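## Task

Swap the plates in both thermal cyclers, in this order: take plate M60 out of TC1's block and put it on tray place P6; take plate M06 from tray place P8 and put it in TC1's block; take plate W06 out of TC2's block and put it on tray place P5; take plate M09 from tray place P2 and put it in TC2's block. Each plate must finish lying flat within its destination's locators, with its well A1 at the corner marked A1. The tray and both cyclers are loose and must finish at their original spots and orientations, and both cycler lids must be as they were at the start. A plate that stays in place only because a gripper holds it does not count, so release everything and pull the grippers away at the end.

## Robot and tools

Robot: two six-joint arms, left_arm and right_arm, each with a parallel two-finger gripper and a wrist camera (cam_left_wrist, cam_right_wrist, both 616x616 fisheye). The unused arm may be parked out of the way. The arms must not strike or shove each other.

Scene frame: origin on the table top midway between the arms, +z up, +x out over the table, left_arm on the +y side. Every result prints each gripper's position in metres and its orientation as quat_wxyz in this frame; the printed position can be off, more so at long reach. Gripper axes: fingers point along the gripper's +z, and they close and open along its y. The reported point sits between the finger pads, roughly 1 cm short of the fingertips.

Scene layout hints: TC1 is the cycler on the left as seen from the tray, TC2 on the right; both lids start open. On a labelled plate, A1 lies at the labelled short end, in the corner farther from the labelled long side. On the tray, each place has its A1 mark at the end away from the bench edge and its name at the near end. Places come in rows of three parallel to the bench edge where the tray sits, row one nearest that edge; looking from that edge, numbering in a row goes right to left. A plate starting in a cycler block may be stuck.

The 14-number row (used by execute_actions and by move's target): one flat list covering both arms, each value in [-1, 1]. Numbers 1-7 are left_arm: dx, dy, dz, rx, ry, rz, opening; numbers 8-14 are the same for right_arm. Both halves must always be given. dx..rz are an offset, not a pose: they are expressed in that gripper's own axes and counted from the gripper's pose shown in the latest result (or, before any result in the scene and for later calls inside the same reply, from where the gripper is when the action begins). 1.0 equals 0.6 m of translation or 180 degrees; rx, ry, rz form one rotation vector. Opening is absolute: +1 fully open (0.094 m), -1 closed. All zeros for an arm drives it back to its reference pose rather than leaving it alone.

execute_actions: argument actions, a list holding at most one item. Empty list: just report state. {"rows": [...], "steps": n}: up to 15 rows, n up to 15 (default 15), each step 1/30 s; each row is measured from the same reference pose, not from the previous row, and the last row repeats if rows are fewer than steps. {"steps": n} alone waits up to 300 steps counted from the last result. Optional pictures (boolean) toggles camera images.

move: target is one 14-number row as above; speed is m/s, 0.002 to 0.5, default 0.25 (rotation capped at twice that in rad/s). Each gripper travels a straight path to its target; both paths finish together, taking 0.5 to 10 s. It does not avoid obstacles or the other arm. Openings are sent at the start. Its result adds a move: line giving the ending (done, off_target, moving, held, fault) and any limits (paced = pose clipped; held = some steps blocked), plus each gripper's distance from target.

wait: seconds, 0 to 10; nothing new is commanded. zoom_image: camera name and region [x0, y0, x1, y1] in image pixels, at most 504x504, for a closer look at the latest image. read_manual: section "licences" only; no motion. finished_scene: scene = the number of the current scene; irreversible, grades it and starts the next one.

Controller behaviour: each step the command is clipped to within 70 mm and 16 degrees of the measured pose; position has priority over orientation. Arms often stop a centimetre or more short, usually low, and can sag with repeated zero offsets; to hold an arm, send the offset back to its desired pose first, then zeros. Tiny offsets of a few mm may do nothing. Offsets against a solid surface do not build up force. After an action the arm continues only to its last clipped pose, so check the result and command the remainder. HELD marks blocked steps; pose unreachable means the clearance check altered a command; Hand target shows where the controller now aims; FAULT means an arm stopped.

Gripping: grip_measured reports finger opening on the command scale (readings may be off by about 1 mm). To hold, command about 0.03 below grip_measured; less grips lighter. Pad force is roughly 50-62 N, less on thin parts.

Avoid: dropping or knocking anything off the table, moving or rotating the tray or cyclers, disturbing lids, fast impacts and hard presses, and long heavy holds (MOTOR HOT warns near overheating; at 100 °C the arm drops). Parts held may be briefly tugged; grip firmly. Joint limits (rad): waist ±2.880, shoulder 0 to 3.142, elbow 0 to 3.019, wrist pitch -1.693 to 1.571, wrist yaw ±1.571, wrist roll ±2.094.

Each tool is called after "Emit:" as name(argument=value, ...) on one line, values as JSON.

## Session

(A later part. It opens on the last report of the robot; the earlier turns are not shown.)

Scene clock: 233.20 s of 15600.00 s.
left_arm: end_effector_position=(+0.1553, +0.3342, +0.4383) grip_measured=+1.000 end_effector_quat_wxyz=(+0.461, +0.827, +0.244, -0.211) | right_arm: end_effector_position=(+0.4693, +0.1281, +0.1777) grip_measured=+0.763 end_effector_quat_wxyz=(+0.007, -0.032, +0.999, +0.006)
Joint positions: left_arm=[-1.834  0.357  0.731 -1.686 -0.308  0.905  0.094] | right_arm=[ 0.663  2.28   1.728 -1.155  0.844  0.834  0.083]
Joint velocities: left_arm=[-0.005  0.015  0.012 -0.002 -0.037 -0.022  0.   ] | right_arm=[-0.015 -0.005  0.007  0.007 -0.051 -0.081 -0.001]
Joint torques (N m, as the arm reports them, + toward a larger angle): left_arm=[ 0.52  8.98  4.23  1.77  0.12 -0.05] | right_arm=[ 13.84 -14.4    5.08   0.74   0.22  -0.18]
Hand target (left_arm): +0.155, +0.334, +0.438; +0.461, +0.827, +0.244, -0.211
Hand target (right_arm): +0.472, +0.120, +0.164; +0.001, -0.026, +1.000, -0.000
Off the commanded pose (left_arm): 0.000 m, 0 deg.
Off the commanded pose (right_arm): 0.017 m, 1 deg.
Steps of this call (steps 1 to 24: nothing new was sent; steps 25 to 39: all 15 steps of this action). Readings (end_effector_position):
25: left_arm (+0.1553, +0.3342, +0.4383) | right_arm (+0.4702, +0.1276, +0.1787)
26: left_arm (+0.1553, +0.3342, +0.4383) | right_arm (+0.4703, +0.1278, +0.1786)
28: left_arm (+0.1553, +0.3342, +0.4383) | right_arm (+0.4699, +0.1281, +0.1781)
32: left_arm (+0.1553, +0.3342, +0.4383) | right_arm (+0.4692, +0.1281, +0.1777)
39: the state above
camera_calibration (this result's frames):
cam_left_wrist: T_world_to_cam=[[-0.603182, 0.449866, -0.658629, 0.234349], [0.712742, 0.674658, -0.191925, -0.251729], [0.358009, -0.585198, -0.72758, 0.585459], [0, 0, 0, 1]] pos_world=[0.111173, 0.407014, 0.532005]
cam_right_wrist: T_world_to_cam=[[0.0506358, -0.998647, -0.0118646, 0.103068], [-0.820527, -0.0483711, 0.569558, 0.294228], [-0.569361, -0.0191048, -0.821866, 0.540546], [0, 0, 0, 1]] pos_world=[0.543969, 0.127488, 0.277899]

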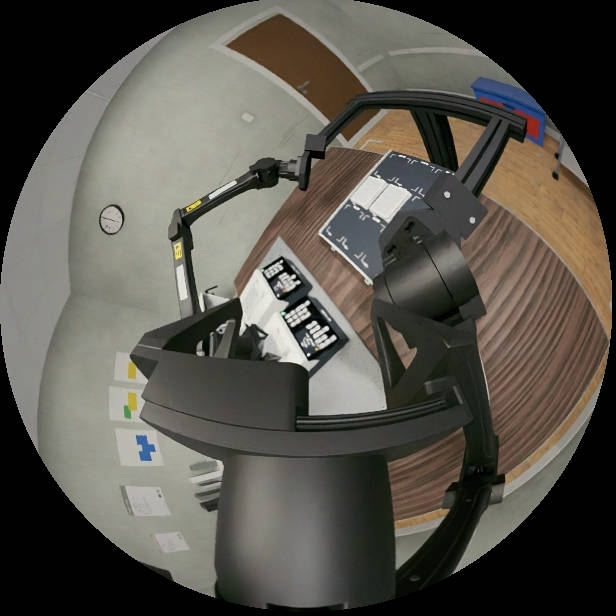

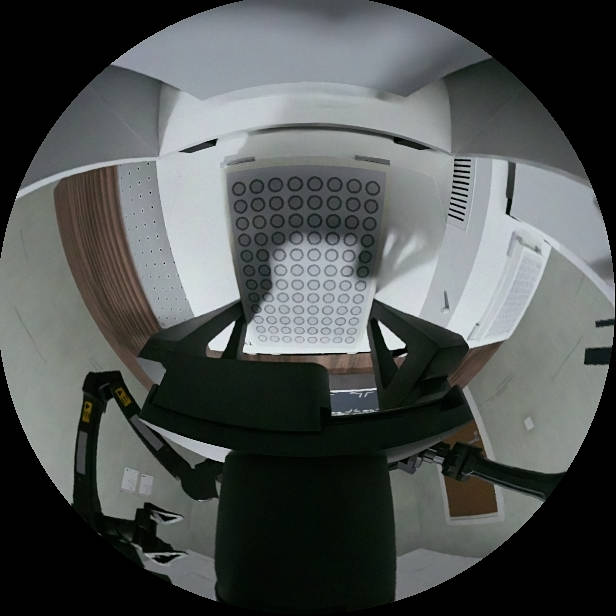

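Good; continue.

Emit:
execute_actions(actions=[{"rows":[[0,0,0,0,0,0,1,0.001,-0.013,0.03,0.004,0.0045,0.003,0.62]],"steps":15}])

Emit:
zoom_image(camera="cam_right_wrist", region=[180,120,440,260])

Scene clock: 234.83 s of 15600.00 s.
left_arm: end_effector_position=(+0.1553, +0.3342, +0.4383) grip_measured=+1.000 end_effector_quat_wxyz=(+0.461, +0.827, +0.244, -0.211) | right_arm: end_effector_position=(+0.4680, +0.1281, +0.1751) grip_measured=+0.763 end_effector_quat_wxyz=(+0.008, -0.032, +0.999, +0.006)
Joint positions: left_arm=[-1.834  0.357  0.731 -1.686 -0.308  0.905  0.094] | right_arm=[ 0.662  2.28   1.72  -1.144  0.847  0.83   0.083]
Joint velocities: left_arm=[-0.005 -0.005 -0.007  0.002  0.037  0.007  0.   ] | right_arm=[ 0.015 -0.015 -0.002  0.002  0.066 -0.007  0.001]
Joint torques (N m, as the arm reports them, + toward a larger angle): left_arm=[ 0.86  9.26  4.1   1.63  0.11 -0.07] | right_arm=[ 13.76 -14.41   4.94   0.8    0.08  -0.18]
Hand target (left_arm): +0.155, +0.334, +0.438; +0.461, +0.827, +0.244, -0.211
Hand target (right_arm): +0.469, +0.120, +0.160; -0.000, -0.027, +1.000, -0.000
Off the commanded pose (left_arm): 0.000 m, 0 deg.
Off the commanded pose (right_arm): 0.017 m, 1 deg.
Steps of this call (steps 1 to 34: nothing new was sent; steps 35 to 49: all 15 steps of this action). Readings (end_effector_position):
35: left_arm (+0.1553, +0.3342, +0.4383) | right_arm (+0.4690, +0.1283, +0.1773)
36: left_arm (+0.1553, +0.3342, +0.4383) | right_arm (+0.4686, +0.1284, +0.1769)
38: left_arm (+0.1553, +0.3342, +0.4383) | right_arm (+0.4678, +0.1281, +0.1757)
42: left_arm (+0.1553, +0.3342, +0.4383) | right_arm (+0.4678, +0.1281, +0.1753)
49: the state above
camera_calibration (this result's frames):
cam_left_wrist: T_world_to_cam=[[-0.603182, 0.449866, -0.658629, 0.234349], [0.712742, 0.674658, -0.191925, -0.251729], [0.358009, -0.585198, -0.72758, 0.585459], [0, 0, 0, 1]] pos_world=[0.111173, 0.407014, 0.532005]
cam_right_wrist: T_world_to_cam=[[0.0515286, -0.998612, -0.0108828, 0.102501], [-0.821903, -0.0485955, 0.567551, 0.29566], [-0.567292, -0.0203005, -0.823266, 0.537097], [0, 0, 0, 1]] pos_world=[0.542413, 0.12763, 0.275488]

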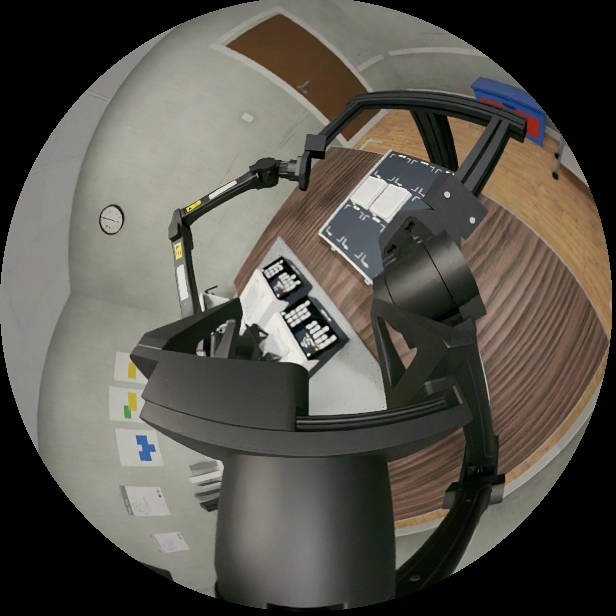

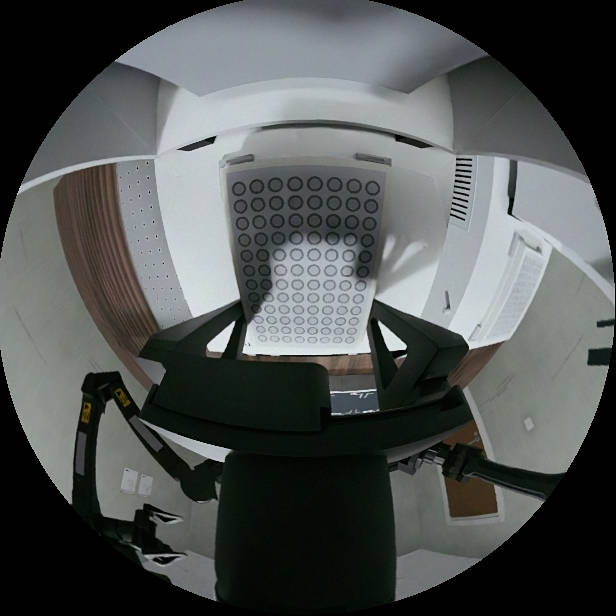

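Region (180, 120, 440, 260) of cam_right_wrist's 616x616 image, scaled by 1.938, with more detail than that image has; it fills the top 271 rows of this view, and the rest is white.

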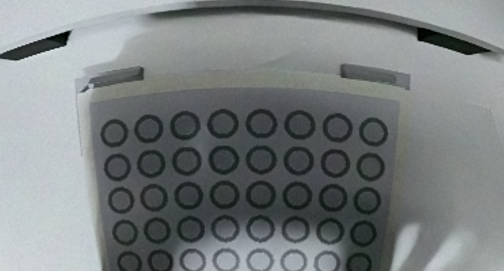

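Seated. Release.

Emit:
execute_actions(actions=[{"rows":[[0,0,0,0,0,0,1,0,0,0,0,0,0,1]],"steps":15}], pictures=false)

Emit:
move(target=[0,0,0,0,0,0,1,-0.025,0.008,-0.14,0,0,0,1], speed=0.05)

Emit:
move(target=[0,0,0,0,0,0,1,0.15,0,-0.05,0,0,0,1], speed=0.1)

Scene clock: 236.40 s of 15600.00 s.
left_arm: end_effector_position=(+0.1553, +0.3342, +0.4383) grip_measured=+1.000 end_effector_quat_wxyz=(+0.461, +0.827, +0.244, -0.211) | right_arm: end_effector_position=(+0.4680, +0.1281, +0.1751) grip_measured=+1.000 end_effector_quat_wxyz=(+0.008, -0.032, +0.999, +0.006)
Joint positions: left_arm=[-1.834  0.357  0.731 -1.686 -0.308  0.905  0.094] | right_arm=[ 0.662  2.28   1.72  -1.144  0.847  0.83   0.094]
Joint velocities: left_arm=[-0.005 -0.005 -0.002  0.007 -0.007 -0.007  0.   ] | right_arm=[-0.005 -0.005  0.002  0.002  0.022  0.022  0.   ]
Joint torques (N m, as the arm reports them, + toward a larger angle): left_arm=[ 0.41  9.23  4.2   1.75  0.09 -0.07] | right_arm=[ 15.88 -14.06   5.9    0.21   0.11  -0.13]
Hand target (left_arm): +0.155, +0.334, +0.438; +0.461, +0.827, +0.244, -0.211
Hand target (right_arm): +0.468, +0.128, +0.175; +0.008, -0.032, +0.999, +0.006
Off the commanded pose (left_arm): 0.000 m, 0 deg.
Off the commanded pose (right_arm): 0.000 m, 0 deg.
Steps of this call (steps 1 to 32: nothing new was sent; steps 33 to 47: all 15 steps of this action). Readings (end_effector_position):
33: left_arm (+0.1553, +0.3342, +0.4383) | right_arm (+0.4680, +0.1281, +0.1751)
34: left_arm (+0.1553, +0.3342, +0.4383) | right_arm (+0.4680, +0.1281, +0.1751)
36: left_arm (+0.1553, +0.3342, +0.4383) | right_arm (+0.4680, +0.1281, +0.1751)
40: left_arm (+0.1553, +0.3342, +0.4383) | right_arm (+0.4680, +0.1281, +0.1751)
47: the state above

Scene clock: 238.70 s of 15600.00 s.
left_arm: end_effector_position=(+0.1553, +0.3342, +0.4383) grip_measured=+1.000 end_effector_quat_wxyz=(+0.461, +0.827, +0.244, -0.211) | right_arm: end_effector_position=(+0.4660, +0.1241, +0.2382) grip_measured=+1.000 end_effector_quat_wxyz=(-0.005, -0.048, +0.999, -0.011)
Joint positions: left_arm=[-1.834  0.357  0.731 -1.686 -0.308  0.905  0.094] | right_arm=[ 0.734  2.28   1.837 -1.403  0.831  0.951  0.094]
Joint velocities: left_arm=[-0.034 -0.015 -0.007 -0.002 -0.081  0.007  0.   ] | right_arm=[-0.005 -0.015  0.017  0.007 -0.037  0.037  0.   ]
Joint torques (N m, as the arm reports them, + toward a larger angle): left_arm=[ 0.27  9.14  4.24  1.65  0.12 -0.05] | right_arm=[ 16.87 -14.87  10.26  -0.26   0.13  -0.05]
Hand target (left_arm): +0.155, +0.334, +0.438; +0.461, +0.827, +0.244, -0.211
Hand target (right_arm): +0.480, +0.131, +0.260; +0.008, -0.032, +0.999, +0.006
Off the commanded pose (left_arm): 0.000 m, 0 deg.
Off the commanded pose (right_arm): 0.027 m, 3 deg.
move: off_target (right_arm)
camera_calibration (this result's frames):
cam_left_wrist: T_world_to_cam=[[-0.603182, 0.449866, -0.658629, 0.234349], [0.712742, 0.674658, -0.191925, -0.251729], [0.358009, -0.585198, -0.72758, 0.585459], [0, 0, 0, 1]] pos_world=[0.111173, 0.407014, 0.532005]
cam_right_wrist: T_world_to_cam=[[0.0831413, -0.996303, 0.0216149, 0.0765604], [-0.806332, -0.054511, 0.588946, 0.246396], [-0.585591, -0.0663946, -0.807883, 0.598491], [0, 0, 0, 1]] pos_world=[0.542782, 0.129445, 0.336742]

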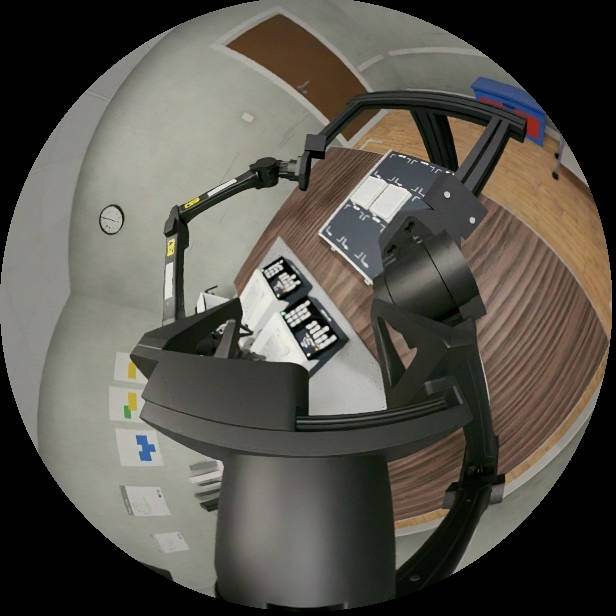

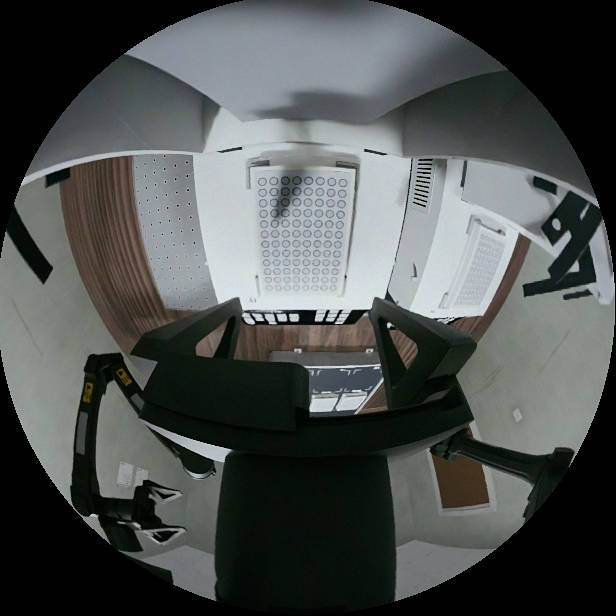

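Scene clock: 240.03 s of 15600.00 s.
left_arm: end_effector_position=(+0.1553, +0.3342, +0.4383) grip_measured=+1.000 end_effector_quat_wxyz=(+0.461, +0.827, +0.244, -0.211) | right_arm: end_effector_position=(+0.3802, +0.1169, +0.2622) grip_measured=+1.000 end_effector_quat_wxyz=(-0.009, -0.052, +0.998, -0.017)
Joint positions: left_arm=[-1.834  0.357  0.731 -1.686 -0.308  0.905  0.094] | right_arm=[ 0.843  2.213  1.634 -1.399  0.793  1.108  0.094]
Joint velocities: left_arm=[ 0.005 -0.005 -0.007 -0.007  0.007  0.007  0.   ] | right_arm=[-0.015  0.005 -0.002 -0.002 -0.007  0.051  0.   ]
Joint torques (N m, as the arm reports them, + toward a larger angle): left_arm=[ 0.65  9.26  4.27  1.7   0.12 -0.07] | right_arm=[ 15.13 -13.58   5.59   0.54   0.05  -0.03]
Hand target (left_arm): +0.155, +0.334, +0.438; +0.461, +0.827, +0.244, -0.211
Hand target (right_arm): +0.376, +0.118, +0.269; -0.005, -0.048, +0.999, -0.011
Off the commanded pose (left_arm): 0.000 m, 0 deg.
Off the commanded pose (right_arm): 0.008 m, 1 deg.
move: done
camera_calibration (this result's frames):
cam_left_wrist: T_world_to_cam=[[-0.603182, 0.449866, -0.658629, 0.234349], [0.712742, 0.674658, -0.191925, -0.251729], [0.358009, -0.585198, -0.72758, 0.585459], [0, 0, 0, 1]] pos_world=[0.111173, 0.407014, 0.532005]
cam_right_wrist: T_world_to_cam=[[0.0922017, -0.995142, 0.0345199, 0.0690273], [-0.800823, -0.0535059, 0.596506, 0.158484], [-0.591761, -0.0826432, -0.801866, 0.569737], [0, 0, 0, 1]] pos_world=[0.457701, 0.124257, 0.359933]

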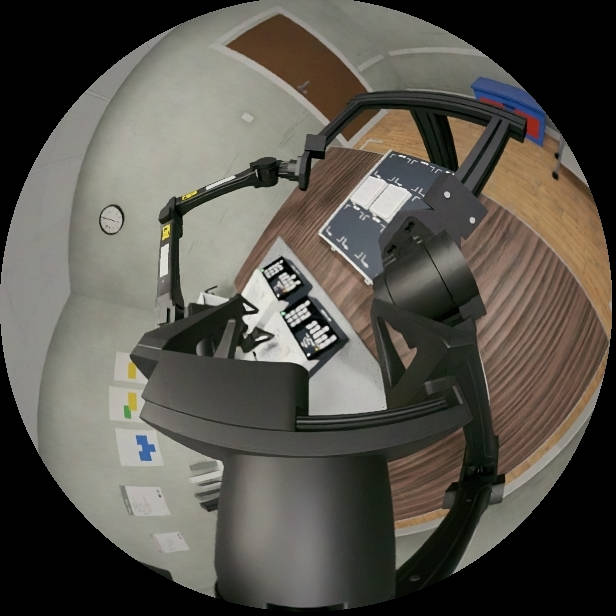

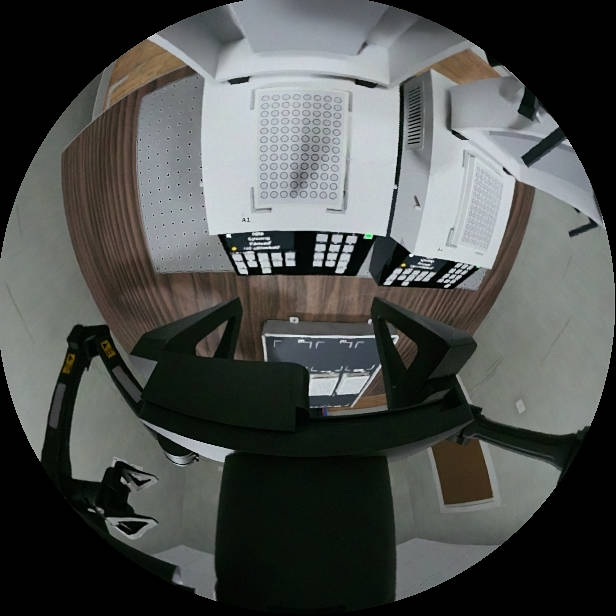

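Seated within all locators.

Emit:
finished_scene(scene=2)

The scene is finished: the task was done.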